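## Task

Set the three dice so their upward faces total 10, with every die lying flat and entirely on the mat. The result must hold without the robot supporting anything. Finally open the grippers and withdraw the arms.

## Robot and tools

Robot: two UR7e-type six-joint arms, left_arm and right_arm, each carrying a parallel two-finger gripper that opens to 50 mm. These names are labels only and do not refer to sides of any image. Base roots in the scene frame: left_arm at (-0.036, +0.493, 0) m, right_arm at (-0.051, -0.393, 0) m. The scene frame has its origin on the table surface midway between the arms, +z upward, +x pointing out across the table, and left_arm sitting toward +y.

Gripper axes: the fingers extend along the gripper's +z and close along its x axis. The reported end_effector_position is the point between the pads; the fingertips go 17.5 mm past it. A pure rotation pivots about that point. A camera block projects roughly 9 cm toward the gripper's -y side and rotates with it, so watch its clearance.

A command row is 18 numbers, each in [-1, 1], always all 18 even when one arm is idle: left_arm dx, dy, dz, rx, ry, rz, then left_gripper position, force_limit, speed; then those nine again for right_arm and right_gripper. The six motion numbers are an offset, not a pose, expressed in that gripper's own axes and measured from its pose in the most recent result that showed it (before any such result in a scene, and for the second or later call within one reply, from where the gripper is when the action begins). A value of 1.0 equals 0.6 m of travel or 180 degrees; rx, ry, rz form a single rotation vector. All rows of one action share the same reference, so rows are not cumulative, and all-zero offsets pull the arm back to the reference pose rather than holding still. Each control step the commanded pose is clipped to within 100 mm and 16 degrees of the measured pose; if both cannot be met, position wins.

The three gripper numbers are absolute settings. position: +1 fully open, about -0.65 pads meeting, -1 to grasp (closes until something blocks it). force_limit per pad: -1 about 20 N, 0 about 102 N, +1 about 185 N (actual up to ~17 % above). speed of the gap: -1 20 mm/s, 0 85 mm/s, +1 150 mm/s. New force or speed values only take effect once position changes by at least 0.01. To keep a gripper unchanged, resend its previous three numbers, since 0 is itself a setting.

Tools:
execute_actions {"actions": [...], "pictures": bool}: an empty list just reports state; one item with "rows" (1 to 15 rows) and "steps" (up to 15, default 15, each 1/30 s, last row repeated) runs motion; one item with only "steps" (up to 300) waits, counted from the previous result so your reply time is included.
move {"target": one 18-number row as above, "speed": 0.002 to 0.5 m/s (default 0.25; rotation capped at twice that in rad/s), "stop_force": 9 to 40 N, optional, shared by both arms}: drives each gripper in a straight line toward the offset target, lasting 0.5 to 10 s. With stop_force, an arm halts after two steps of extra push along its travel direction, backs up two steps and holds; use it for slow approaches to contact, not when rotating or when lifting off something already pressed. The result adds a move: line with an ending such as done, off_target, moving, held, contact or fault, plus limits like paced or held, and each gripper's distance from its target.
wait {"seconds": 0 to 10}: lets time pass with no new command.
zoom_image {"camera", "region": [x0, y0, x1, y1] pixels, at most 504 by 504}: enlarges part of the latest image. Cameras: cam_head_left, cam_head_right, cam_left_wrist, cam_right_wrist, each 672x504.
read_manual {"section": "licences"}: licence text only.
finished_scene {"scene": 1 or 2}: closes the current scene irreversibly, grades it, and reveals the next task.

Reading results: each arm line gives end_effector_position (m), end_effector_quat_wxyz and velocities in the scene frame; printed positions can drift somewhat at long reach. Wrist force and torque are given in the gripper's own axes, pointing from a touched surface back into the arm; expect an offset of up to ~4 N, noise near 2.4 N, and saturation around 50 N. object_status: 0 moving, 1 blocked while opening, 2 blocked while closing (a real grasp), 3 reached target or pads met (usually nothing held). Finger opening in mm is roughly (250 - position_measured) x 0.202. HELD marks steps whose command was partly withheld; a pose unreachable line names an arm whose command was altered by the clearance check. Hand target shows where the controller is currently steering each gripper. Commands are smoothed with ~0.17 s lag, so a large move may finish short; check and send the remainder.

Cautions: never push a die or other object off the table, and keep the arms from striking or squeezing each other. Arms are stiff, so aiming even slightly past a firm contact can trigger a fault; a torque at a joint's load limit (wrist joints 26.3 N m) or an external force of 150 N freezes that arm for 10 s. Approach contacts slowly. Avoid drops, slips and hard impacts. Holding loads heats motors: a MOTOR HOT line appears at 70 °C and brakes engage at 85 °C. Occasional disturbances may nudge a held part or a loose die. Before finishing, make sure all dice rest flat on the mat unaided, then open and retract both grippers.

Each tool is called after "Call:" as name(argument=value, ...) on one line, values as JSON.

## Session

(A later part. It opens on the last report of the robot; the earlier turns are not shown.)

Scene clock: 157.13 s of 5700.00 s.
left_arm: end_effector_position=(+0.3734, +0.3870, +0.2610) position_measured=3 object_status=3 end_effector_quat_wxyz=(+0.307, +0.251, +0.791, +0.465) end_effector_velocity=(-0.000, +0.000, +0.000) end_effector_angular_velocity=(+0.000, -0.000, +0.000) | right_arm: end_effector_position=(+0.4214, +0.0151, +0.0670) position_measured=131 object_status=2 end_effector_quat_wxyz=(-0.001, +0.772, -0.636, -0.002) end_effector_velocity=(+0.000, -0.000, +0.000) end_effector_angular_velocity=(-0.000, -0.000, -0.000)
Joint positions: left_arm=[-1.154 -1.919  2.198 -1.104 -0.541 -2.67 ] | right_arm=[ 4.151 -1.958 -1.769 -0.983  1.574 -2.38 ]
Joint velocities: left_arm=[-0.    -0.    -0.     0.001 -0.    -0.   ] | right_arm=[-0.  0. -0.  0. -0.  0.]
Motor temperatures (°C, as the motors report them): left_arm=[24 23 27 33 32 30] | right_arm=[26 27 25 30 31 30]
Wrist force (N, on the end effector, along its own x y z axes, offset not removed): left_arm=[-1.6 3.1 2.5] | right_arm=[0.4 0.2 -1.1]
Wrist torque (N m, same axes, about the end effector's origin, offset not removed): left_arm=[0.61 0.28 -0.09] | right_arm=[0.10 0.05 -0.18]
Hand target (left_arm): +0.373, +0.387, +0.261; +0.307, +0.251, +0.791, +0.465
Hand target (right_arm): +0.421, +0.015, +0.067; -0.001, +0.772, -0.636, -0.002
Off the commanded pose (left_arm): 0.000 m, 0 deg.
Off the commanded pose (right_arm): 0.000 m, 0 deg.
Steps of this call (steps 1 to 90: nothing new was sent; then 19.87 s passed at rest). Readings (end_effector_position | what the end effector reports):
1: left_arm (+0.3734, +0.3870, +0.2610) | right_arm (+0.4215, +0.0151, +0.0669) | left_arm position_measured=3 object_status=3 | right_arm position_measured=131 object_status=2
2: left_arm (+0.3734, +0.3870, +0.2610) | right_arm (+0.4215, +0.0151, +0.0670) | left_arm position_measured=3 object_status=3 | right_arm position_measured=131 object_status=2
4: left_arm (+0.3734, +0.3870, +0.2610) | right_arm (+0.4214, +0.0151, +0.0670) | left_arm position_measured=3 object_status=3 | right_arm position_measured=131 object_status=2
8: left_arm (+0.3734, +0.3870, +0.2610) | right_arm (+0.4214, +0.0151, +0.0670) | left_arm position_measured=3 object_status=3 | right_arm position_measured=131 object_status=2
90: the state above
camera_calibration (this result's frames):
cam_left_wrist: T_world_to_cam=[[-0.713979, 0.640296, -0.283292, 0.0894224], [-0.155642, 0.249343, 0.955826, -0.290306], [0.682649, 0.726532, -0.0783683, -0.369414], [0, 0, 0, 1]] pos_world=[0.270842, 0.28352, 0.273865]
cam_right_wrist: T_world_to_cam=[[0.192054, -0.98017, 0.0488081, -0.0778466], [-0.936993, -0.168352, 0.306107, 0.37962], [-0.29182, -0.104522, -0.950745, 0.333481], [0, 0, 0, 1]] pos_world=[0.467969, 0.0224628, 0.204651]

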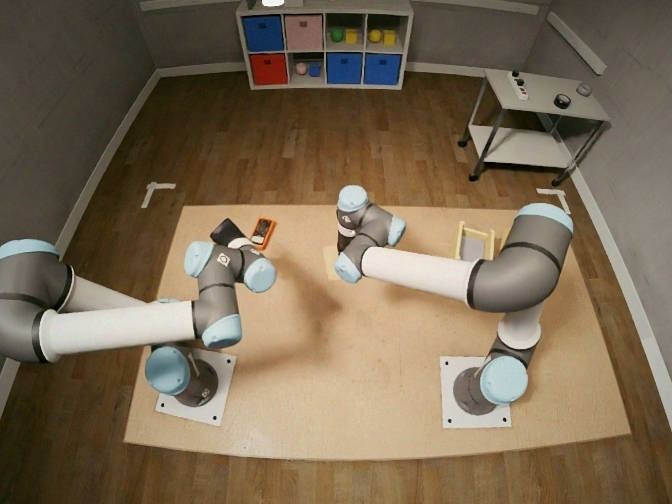

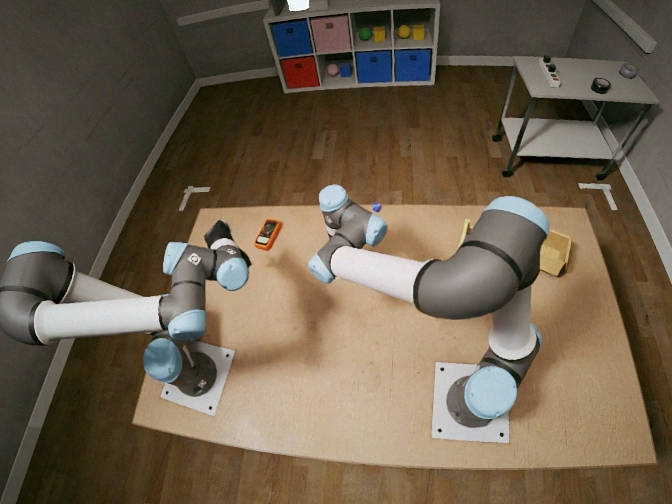

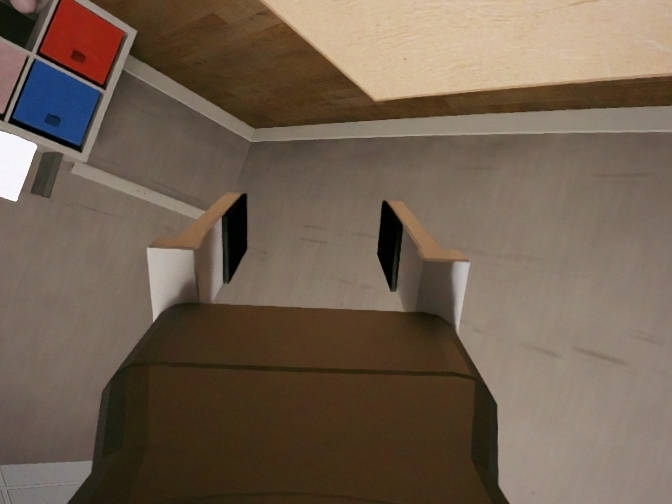

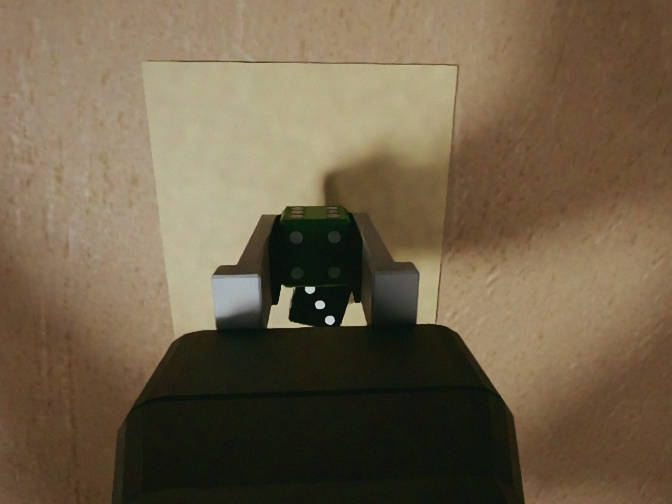

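Call:
move(target=[0,0,0,0,0,0,1,0,0,-0.005,-0.015,0.055,0,0,0,-1,-0.5,-0.5], speed=0.05)

Call:
move(target=[0,0,0,0,0,0,1,0,0,0,0,0.02,0,0,0,-1,-0.5,-0.5], speed=0.003, stop_force=9)

Call:
move(target=[0,0,0,0,0,0,1,0,0,0,0,-0.001,0,0,0,1,0,-0.5], speed=0.01)

Call:
move(target=[0,0,0,0,0,0,1,0,0,0,0,-0.07,0,0,0,1,0,-0.5], speed=0.1)

Scene clock: 172.33 s of 5700.00 s.
left_arm: end_effector_position=(+0.3734, +0.3870, +0.2610) position_measured=3 object_status=3 end_effector_quat_wxyz=(+0.307, +0.251, +0.791, +0.465) end_effector_velocity=(-0.000, -0.000, -0.000) end_effector_angular_velocity=(-0.000, -0.000, -0.000) | right_arm: end_effector_position=(+0.4295, +0.0198, +0.0341) position_measured=131 object_status=2 end_effector_quat_wxyz=(-0.001, +0.772, -0.636, -0.002) end_effector_velocity=(+0.001, +0.001, -0.002) end_effector_angular_velocity=(+0.001, -0.001, -0.000)
Joint positions: left_arm=[-1.154 -1.919  2.198 -1.104 -0.541 -2.67 ] | right_arm=[ 4.144 -2.022 -1.773 -0.915  1.574 -2.387]
Joint velocities: left_arm=[-0. -0.  0. -0.  0. -0.] | right_arm=[-0.001 -0.005  0.001  0.004  0.    -0.   ]
Motor temperatures (°C, as the motors report them): left_arm=[24 23 27 33 32 30] | right_arm=[26 27 25 30 31 30]
Wrist force (N, on the end effector, along its own x y z axes, offset not removed): left_arm=[-2.4 3.6 1.5] | right_arm=[0.4 -0.3 1.9]
Wrist torque (N m, same axes, about the end effector's origin, offset not removed): left_arm=[0.66 0.39 -0.14] | right_arm=[0.14 -0.22 -0.23]
Hand target (left_arm): +0.373, +0.387, +0.261; +0.307, +0.251, +0.791, +0.465
Hand target (right_arm): +0.430, +0.020, +0.034; -0.001, +0.772, -0.636, -0.002
Off the commanded pose (left_arm): 0.000 m, 0 deg.
Off the commanded pose (right_arm): 0.000 m, 0 deg.
After step 90, 11.10 s passed at rest.
move: done
camera_calibration (this result's frames):
cam_left_wrist: T_world_to_cam=[[-0.713979, 0.640296, -0.283293, 0.0894224], [-0.155642, 0.249343, 0.955826, -0.290306], [0.682649, 0.726532, -0.0783684, -0.369414], [0, 0, 0, 1]] pos_world=[0.270842, 0.28352, 0.273865]
cam_right_wrist: T_world_to_cam=[[0.192058, -0.980162, 0.0489589, -0.073208], [-0.936962, -0.168297, 0.306232, 0.398069], [-0.291918, -0.104687, -0.950697, 0.30515], [0, 0, 0, 1]] pos_world=[0.476115, 0.0271834, 0.171788]

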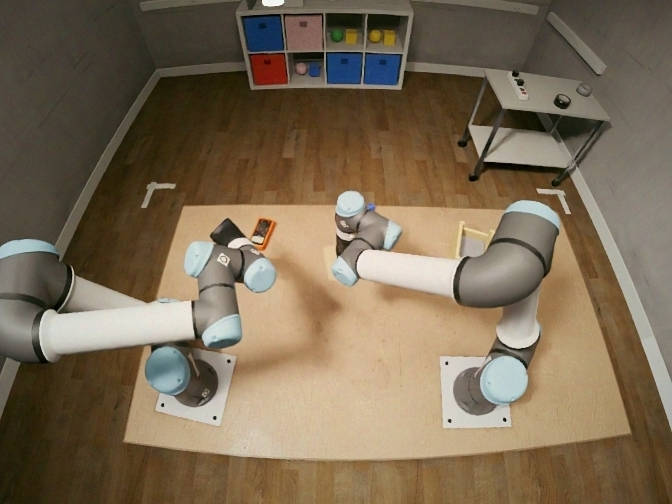

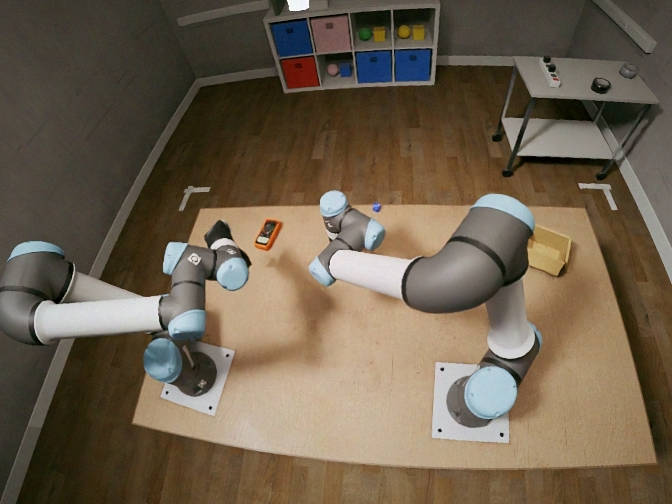

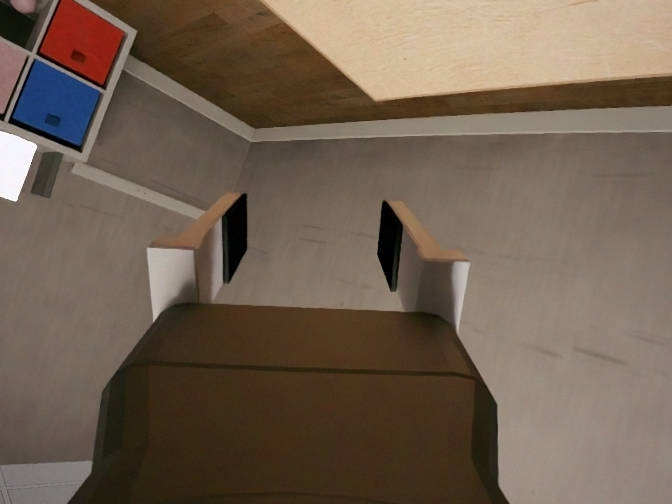

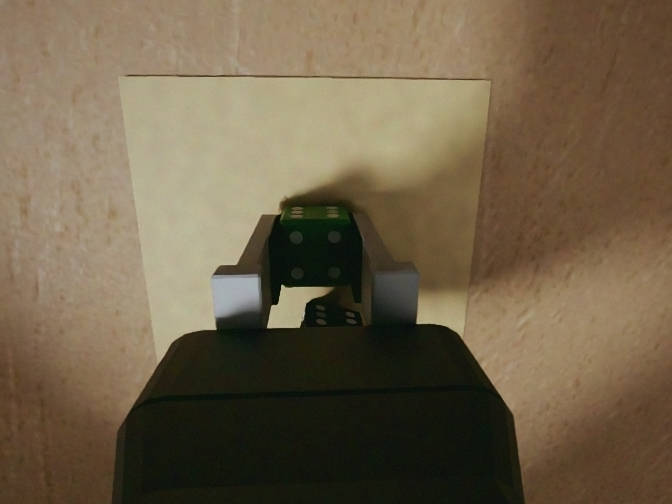

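Scene clock: 174.63 s of 5700.00 s.
left_arm: end_effector_position=(+0.3734, +0.3870, +0.2610) position_measured=3 object_status=3 end_effector_quat_wxyz=(+0.307, +0.251, +0.791, +0.465) end_effector_velocity=(-0.000, -0.000, -0.000) end_effector_angular_velocity=(-0.001, -0.000, +0.000) | right_arm: end_effector_position=(+0.4295, +0.0198, +0.0283) position_measured=131 object_status=2 end_effector_quat_wxyz=(-0.001, +0.772, -0.636, -0.002) end_effector_velocity=(-0.000, -0.000, +0.001) end_effector_angular_velocity=(-0.001, +0.001, +0.000)
Joint positions: left_arm=[-1.154 -1.919  2.198 -1.104 -0.541 -2.67 ] | right_arm=[ 4.144 -2.031 -1.778 -0.901  1.574 -2.387]
Joint velocities: left_arm=[-0.     0.    -0.    -0.    -0.    -0.001] | right_arm=[ 0.     0.002  0.    -0.003 -0.    -0.   ]
Motor temperatures (°C, as the motors report them): left_arm=[24 23 27 33 32 30] | right_arm=[26 27 25 30 31 30]
Wrist force (N, on the end effector, along its own x y z axes, offset not removed): left_arm=[-2.3 4.3 0.8] | right_arm=[6.4 5.0 -21.6]
Wrist torque (N m, same axes, about the end effector's origin, offset not removed): left_arm=[0.82 0.46 -0.16] | right_arm=[-0.25 -0.14 -0.20]
Hand target (left_arm): +0.373, +0.387, +0.261; +0.307, +0.251, +0.791, +0.465
Hand target (right_arm): +0.430, +0.020, +0.029; -0.001, +0.772, -0.636, -0.002
Off the commanded pose (left_arm): 0.000 m, 0 deg.
Off the commanded pose (right_arm): 0.006 m, 0 deg.
move: contact (right_arm)
camera_calibration (this result's frames):
cam_left_wrist: T_world_to_cam=[[-0.713979, 0.640296, -0.283292, 0.0894224], [-0.155642, 0.249343, 0.955826, -0.290306], [0.682649, 0.726532, -0.0783685, -0.369414], [0, 0, 0, 1]] pos_world=[0.270842, 0.28352, 0.273865]
cam_right_wrist: T_world_to_cam=[[0.192039, -0.980165, 0.0489557, -0.0729004], [-0.936966, -0.168281, 0.306229, 0.399851], [-0.291917, -0.104678, -0.950698, 0.299622], [0, 0, 0, 1]] pos_world=[0.476111, 0.0271965, 0.165973]

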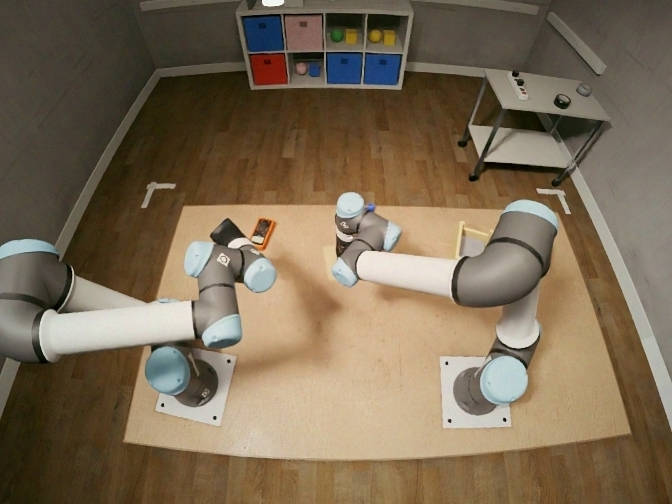

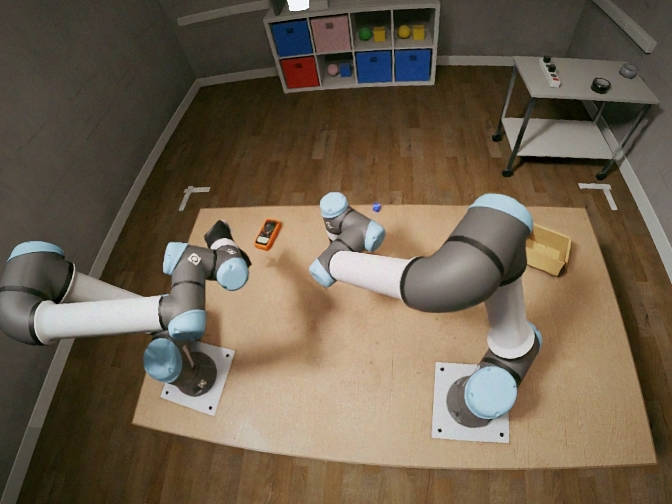

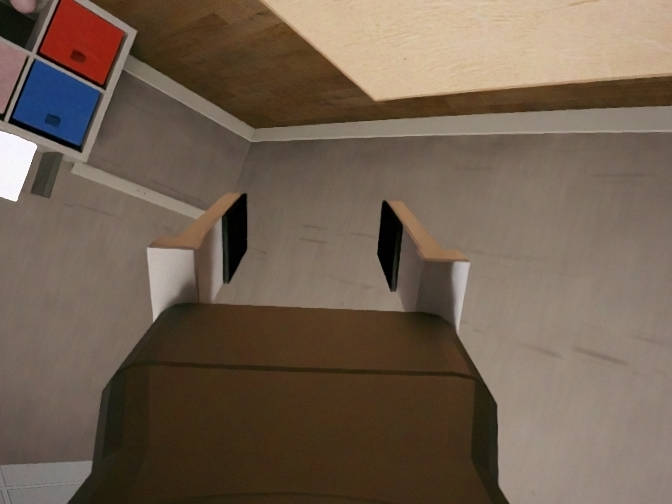

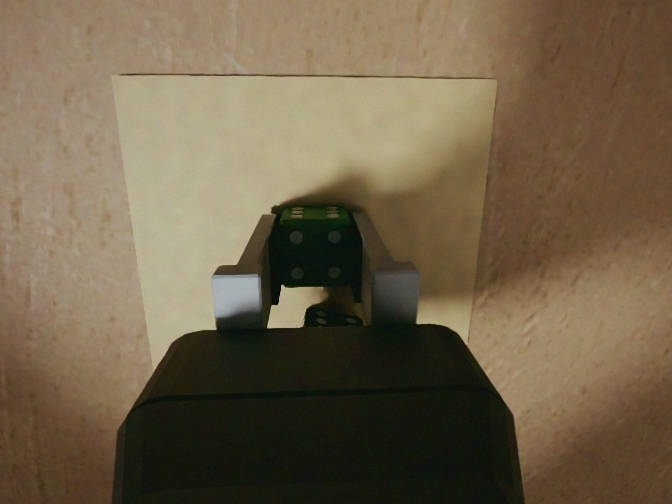

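Scene clock: 175.37 s of 5700.00 s.
left_arm: end_effector_position=(+0.3734, +0.3870, +0.2610) position_measured=3 object_status=3 end_effector_quat_wxyz=(+0.307, +0.251, +0.791, +0.465) end_effector_velocity=(-0.000, +0.000, +0.000) end_effector_angular_velocity=(+0.000, +0.000, -0.000) | right_arm: end_effector_position=(+0.4295, +0.0198, +0.0289) position_measured=3 object_status=3 end_effector_quat_wxyz=(-0.001, +0.772, -0.636, -0.002) end_effector_velocity=(-0.001, +0.000, -0.000) end_effector_angular_velocity=(-0.000, +0.001, +0.001)
Joint positions: left_arm=[-1.154 -1.919  2.198 -1.104 -0.541 -2.67 ] | right_arm=[ 4.144 -2.03  -1.777 -0.903  1.574 -2.387]
Joint velocities: left_arm=[-0.    -0.001  0.     0.001  0.     0.   ] | right_arm=[ 0.001 -0.    -0.001  0.     0.     0.   ]
Motor temperatures (°C, as the motors report them): left_arm=[24 23 27 33 32 30] | right_arm=[26 27 25 30 31 30]
Wrist force (N, on the end effector, along its own x y z axes, offset not removed): left_arm=[-2.7 2.6 1.2] | right_arm=[-0.9 0.2 2.2]
Wrist torque (N m, same axes, about the end effector's origin, offset not removed): left_arm=[0.48 0.47 -0.06] | right_arm=[0.14 0.03 -0.08]
Hand target (left_arm): +0.373, +0.387, +0.261; +0.307, +0.251, +0.791, +0.465
Hand target (right_arm): +0.429, +0.020, +0.029; -0.001, +0.772, -0.636, -0.002
Off the commanded pose (left_arm): 0.000 m, 0 deg.
Off the commanded pose (right_arm): 0.000 m, 0 deg.
move: done
camera_calibration (this result's frames):
cam_left_wrist: T_world_to_cam=[[-0.713979, 0.640296, -0.283292, 0.0894225], [-0.155642, 0.249343, 0.955826, -0.290306], [0.682648, 0.726532, -0.0783684, -0.369414], [0, 0, 0, 1]] pos_world=[0.270842, 0.28352, 0.273865]
cam_right_wrist: T_world_to_cam=[[0.192053, -0.980163, 0.0489593, -0.0729293], [-0.936963, -0.168292, 0.306233, 0.399667], [-0.291919, -0.104686, -0.950697, 0.30017], [0, 0, 0, 1]] pos_world=[0.476105, 0.0272018, 0.16655]

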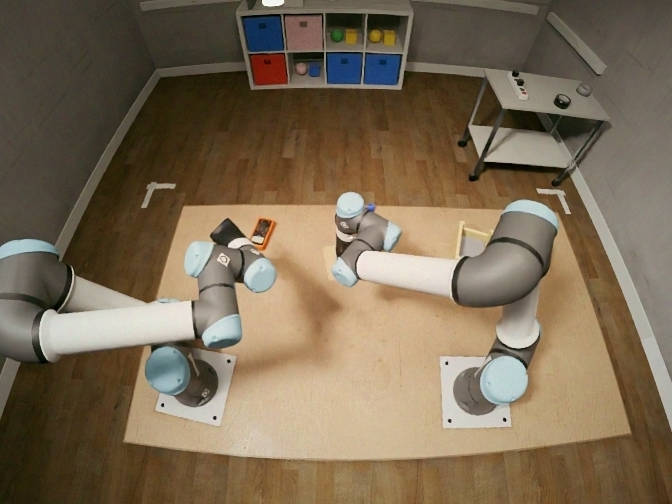

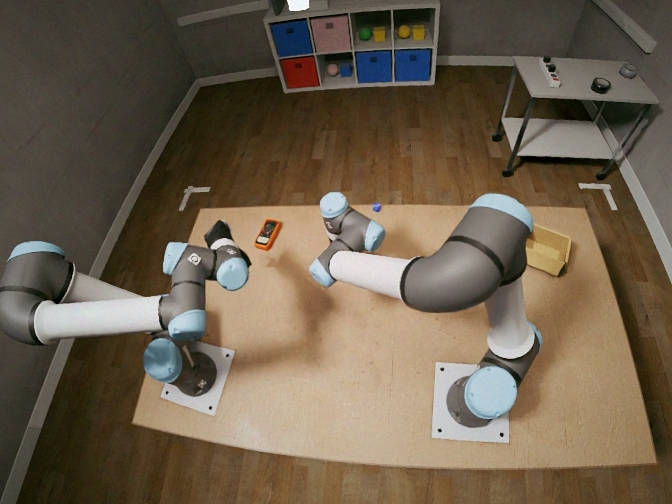

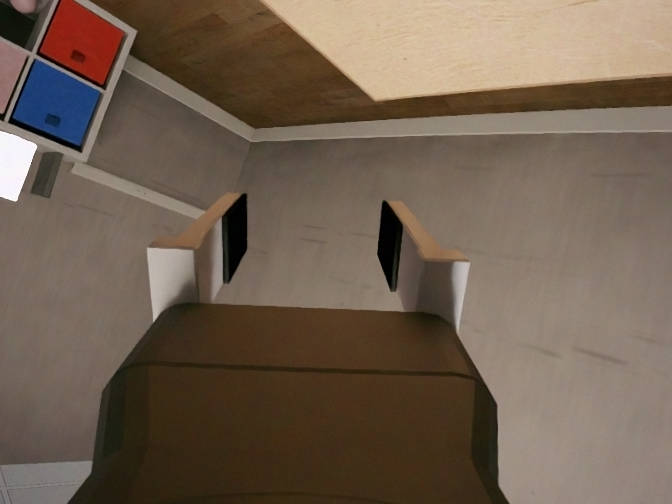

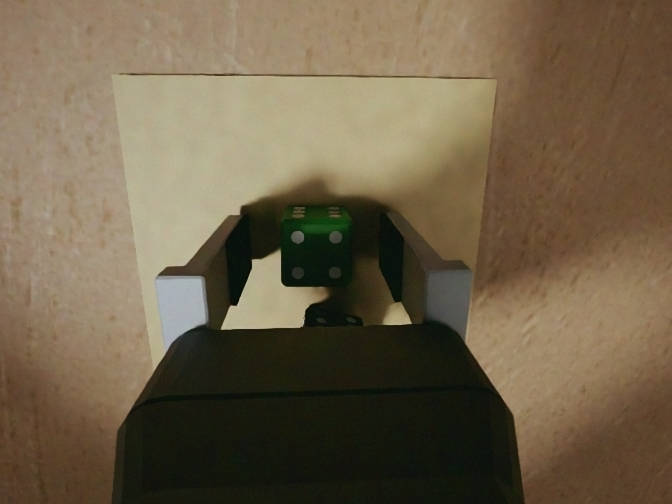

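Scene clock: 176.30 s of 5700.00 s.
left_arm: end_effector_position=(+0.3734, +0.3870, +0.2610) position_measured=3 object_status=3 end_effector_quat_wxyz=(+0.307, +0.251, +0.791, +0.465) end_effector_velocity=(+0.000, +0.000, +0.000) end_effector_angular_velocity=(-0.001, -0.000, +0.001) | right_arm: end_effector_position=(+0.4295, +0.0197, +0.0707) position_measured=3 object_status=3 end_effector_quat_wxyz=(-0.001, +0.772, -0.636, -0.002) end_effector_velocity=(+0.000, -0.000, +0.002) end_effector_angular_velocity=(-0.001, +0.000, -0.001)
Joint positions: left_arm=[-1.154 -1.919  2.198 -1.104 -0.541 -2.67 ] | right_arm=[ 4.144 -1.972 -1.737 -1.001  1.574 -2.387]
Joint velocities: left_arm=[ 0.001 -0.001  0.     0.     0.    -0.   ] | right_arm=[-0.001  0.002  0.003 -0.005 -0.     0.   ]
Motor temperatures (°C, as the motors report them): left_arm=[24 23 27 33 32 30] | right_arm=[26 27 25 30 31 30]
Wrist force (N, on the end effector, along its own x y z axes, offset not removed): left_arm=[-3.0 2.9 1.8] | right_arm=[-1.5 1.4 0.2]
Wrist torque (N m, same axes, about the end effector's origin, offset not removed): left_arm=[0.59 0.51 -0.02] | right_arm=[0.28 0.21 -0.07]
Hand target (left_arm): +0.373, +0.387, +0.261; +0.307, +0.251, +0.791, +0.465
Hand target (right_arm): +0.430, +0.020, +0.071; -0.001, +0.772, -0.636, -0.002
Off the commanded pose (left_arm): 0.000 m, 0 deg.
Off the commanded pose (right_arm): 0.000 m, 0 deg.
move: done
camera_calibration (this result's frames):
cam_left_wrist: T_world_to_cam=[[-0.713979, 0.640296, -0.283292, 0.0894224], [-0.155642, 0.249343, 0.955826, -0.290306], [0.682649, 0.726532, -0.0783684, -0.369414], [0, 0, 0, 1]] pos_world=[0.270842, 0.28352, 0.273865]
cam_right_wrist: T_world_to_cam=[[0.192063, -0.980161, 0.0489446, -0.0751748], [-0.936969, -0.168309, 0.306205, 0.386861], [-0.291893, -0.10467, -0.950706, 0.339882], [0, 0, 0, 1]] pos_world=[0.476124, 0.0270042, 0.208349]

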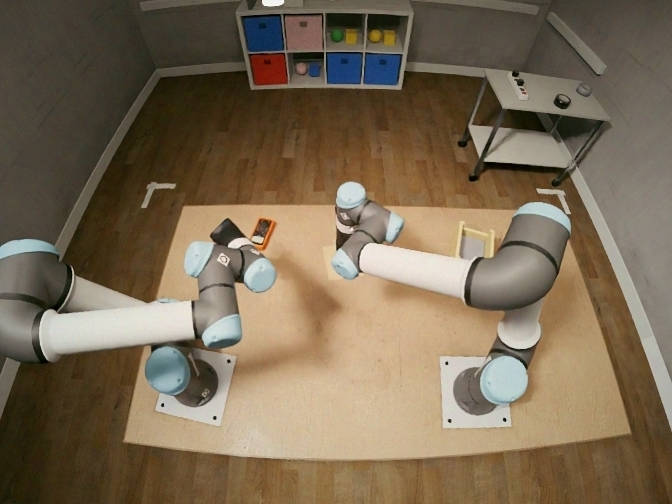

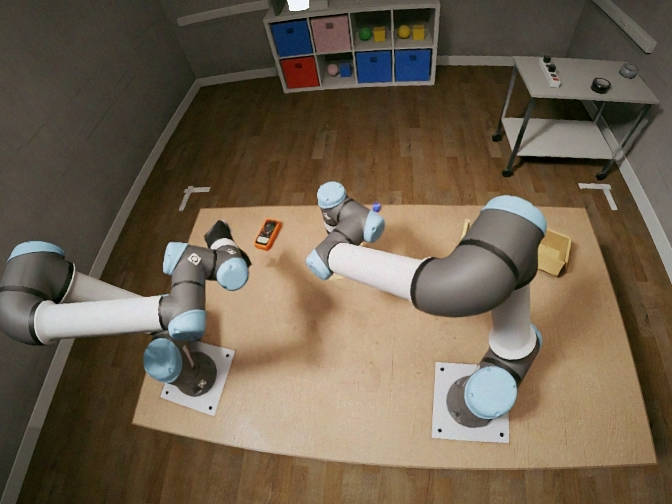

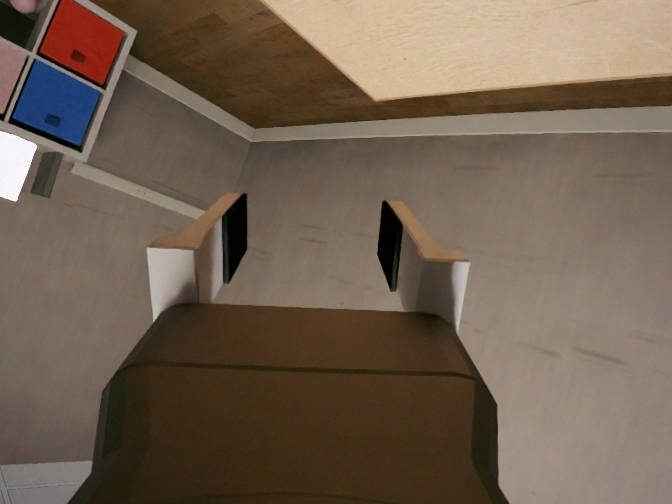

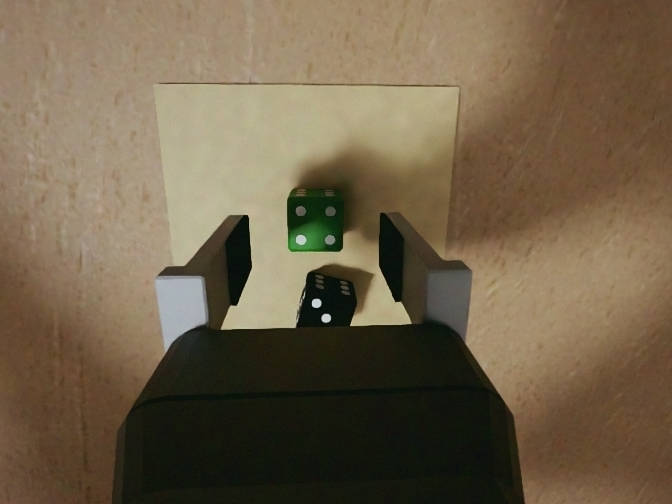

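Call:
move(target=[0,0,0,0,0,0,1,0,0,0.243,-0.335,0,0,0,0.21,1,0,-0.5])

Scene clock: 184.10 s of 5700.00 s.
left_arm: end_effector_position=(+0.3734, +0.3870, +0.2610) position_measured=3 object_status=3 end_effector_quat_wxyz=(+0.307, +0.251, +0.791, +0.465) end_effector_velocity=(+0.000, -0.000, -0.000) end_effector_angular_velocity=(-0.000, -0.000, -0.000) | right_arm: end_effector_position=(+0.6544, -0.0850, +0.0700) position_measured=3 object_status=3 end_effector_quat_wxyz=(+0.001, -0.525, +0.851, +0.002) end_effector_velocity=(+0.002, -0.001, -0.000) end_effector_angular_velocity=(-0.001, +0.002, -0.006)
Joint positions: left_arm=[-1.154 -1.919  2.198 -1.104 -0.541 -2.67 ] | right_arm=[ 3.809 -2.28  -1.234 -1.197  1.575 -2.062]
Joint velocities: left_arm=[-0.  0. -0. -0.  0. -0.] | right_arm=[-0.003 -0.005  0.009 -0.006  0.     0.003]
Motor temperatures (°C, as the motors report them): left_arm=[24 23 27 33 32 30] | right_arm=[26 27 25 30 31 30]
Wrist force (N, on the end effector, along its own x y z axes, offset not removed): left_arm=[-1.7 1.5 0.6] | right_arm=[-1.8 0.2 0.7]
Wrist torque (N m, same axes, about the end effector's origin, offset not removed): left_arm=[0.28 0.31 -0.13] | right_arm=[0.09 0.17 -0.19]
Hand target (left_arm): +0.373, +0.387, +0.261; +0.307, +0.251, +0.791, +0.465
Hand target (right_arm): +0.655, -0.085, +0.070; +0.001, -0.525, +0.851, +0.002
Off the commanded pose (left_arm): 0.000 m, 0 deg.
Off the commanded pose (right_arm): 0.000 m, 0 deg.
After step 90, 2.87 s passed at rest.
move: done
camera_calibration (this result's frames):
cam_left_wrist: T_world_to_cam=[[-0.713979, 0.640296, -0.283293, 0.0894225], [-0.155642, 0.249343, 0.955826, -0.290306], [0.682648, 0.726532, -0.0783685, -0.369414], [0, 0, 0, 1]] pos_world=[0.270842, 0.28352, 0.273865]
cam_right_wrist: T_world_to_cam=[[-0.448399, -0.892454, 0.0496393, 0.205582], [-0.842908, 0.440677, 0.308724, 0.570224], [-0.297397, 0.09659, -0.949856, 0.414605], [0, 0, 0, 1]] pos_world=[0.696132, -0.107858, 0.207568]

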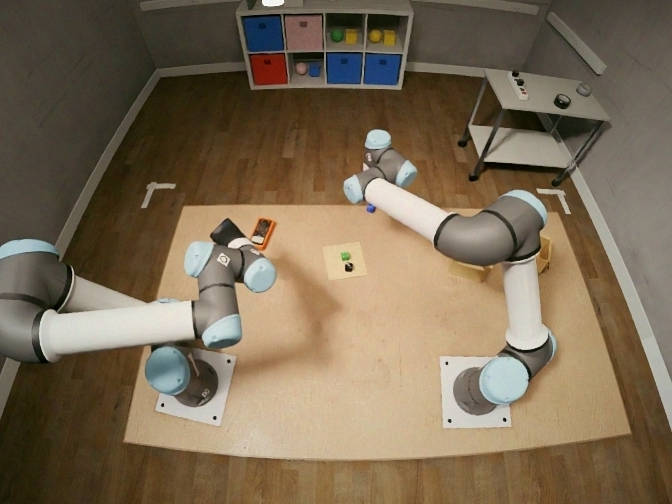

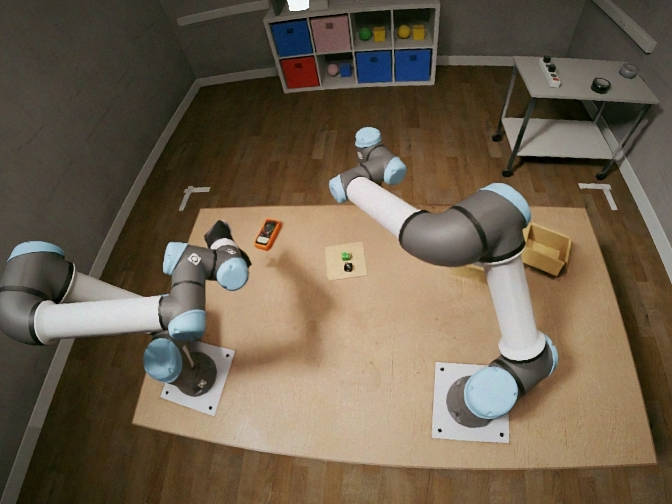

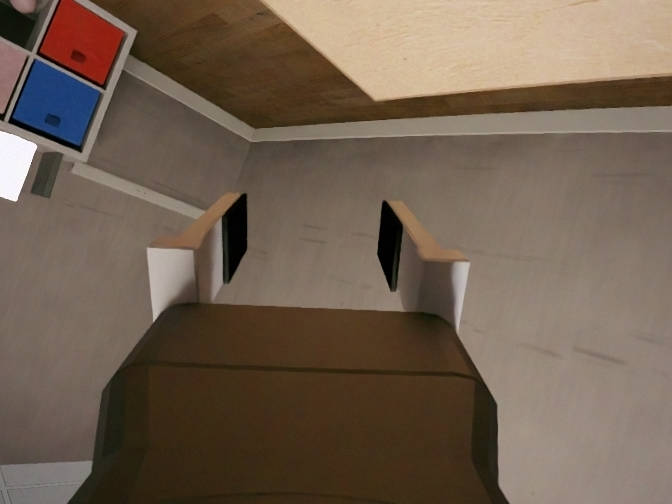

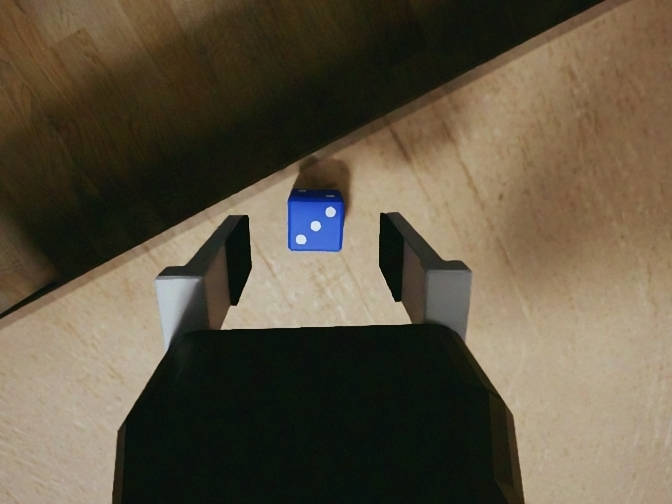

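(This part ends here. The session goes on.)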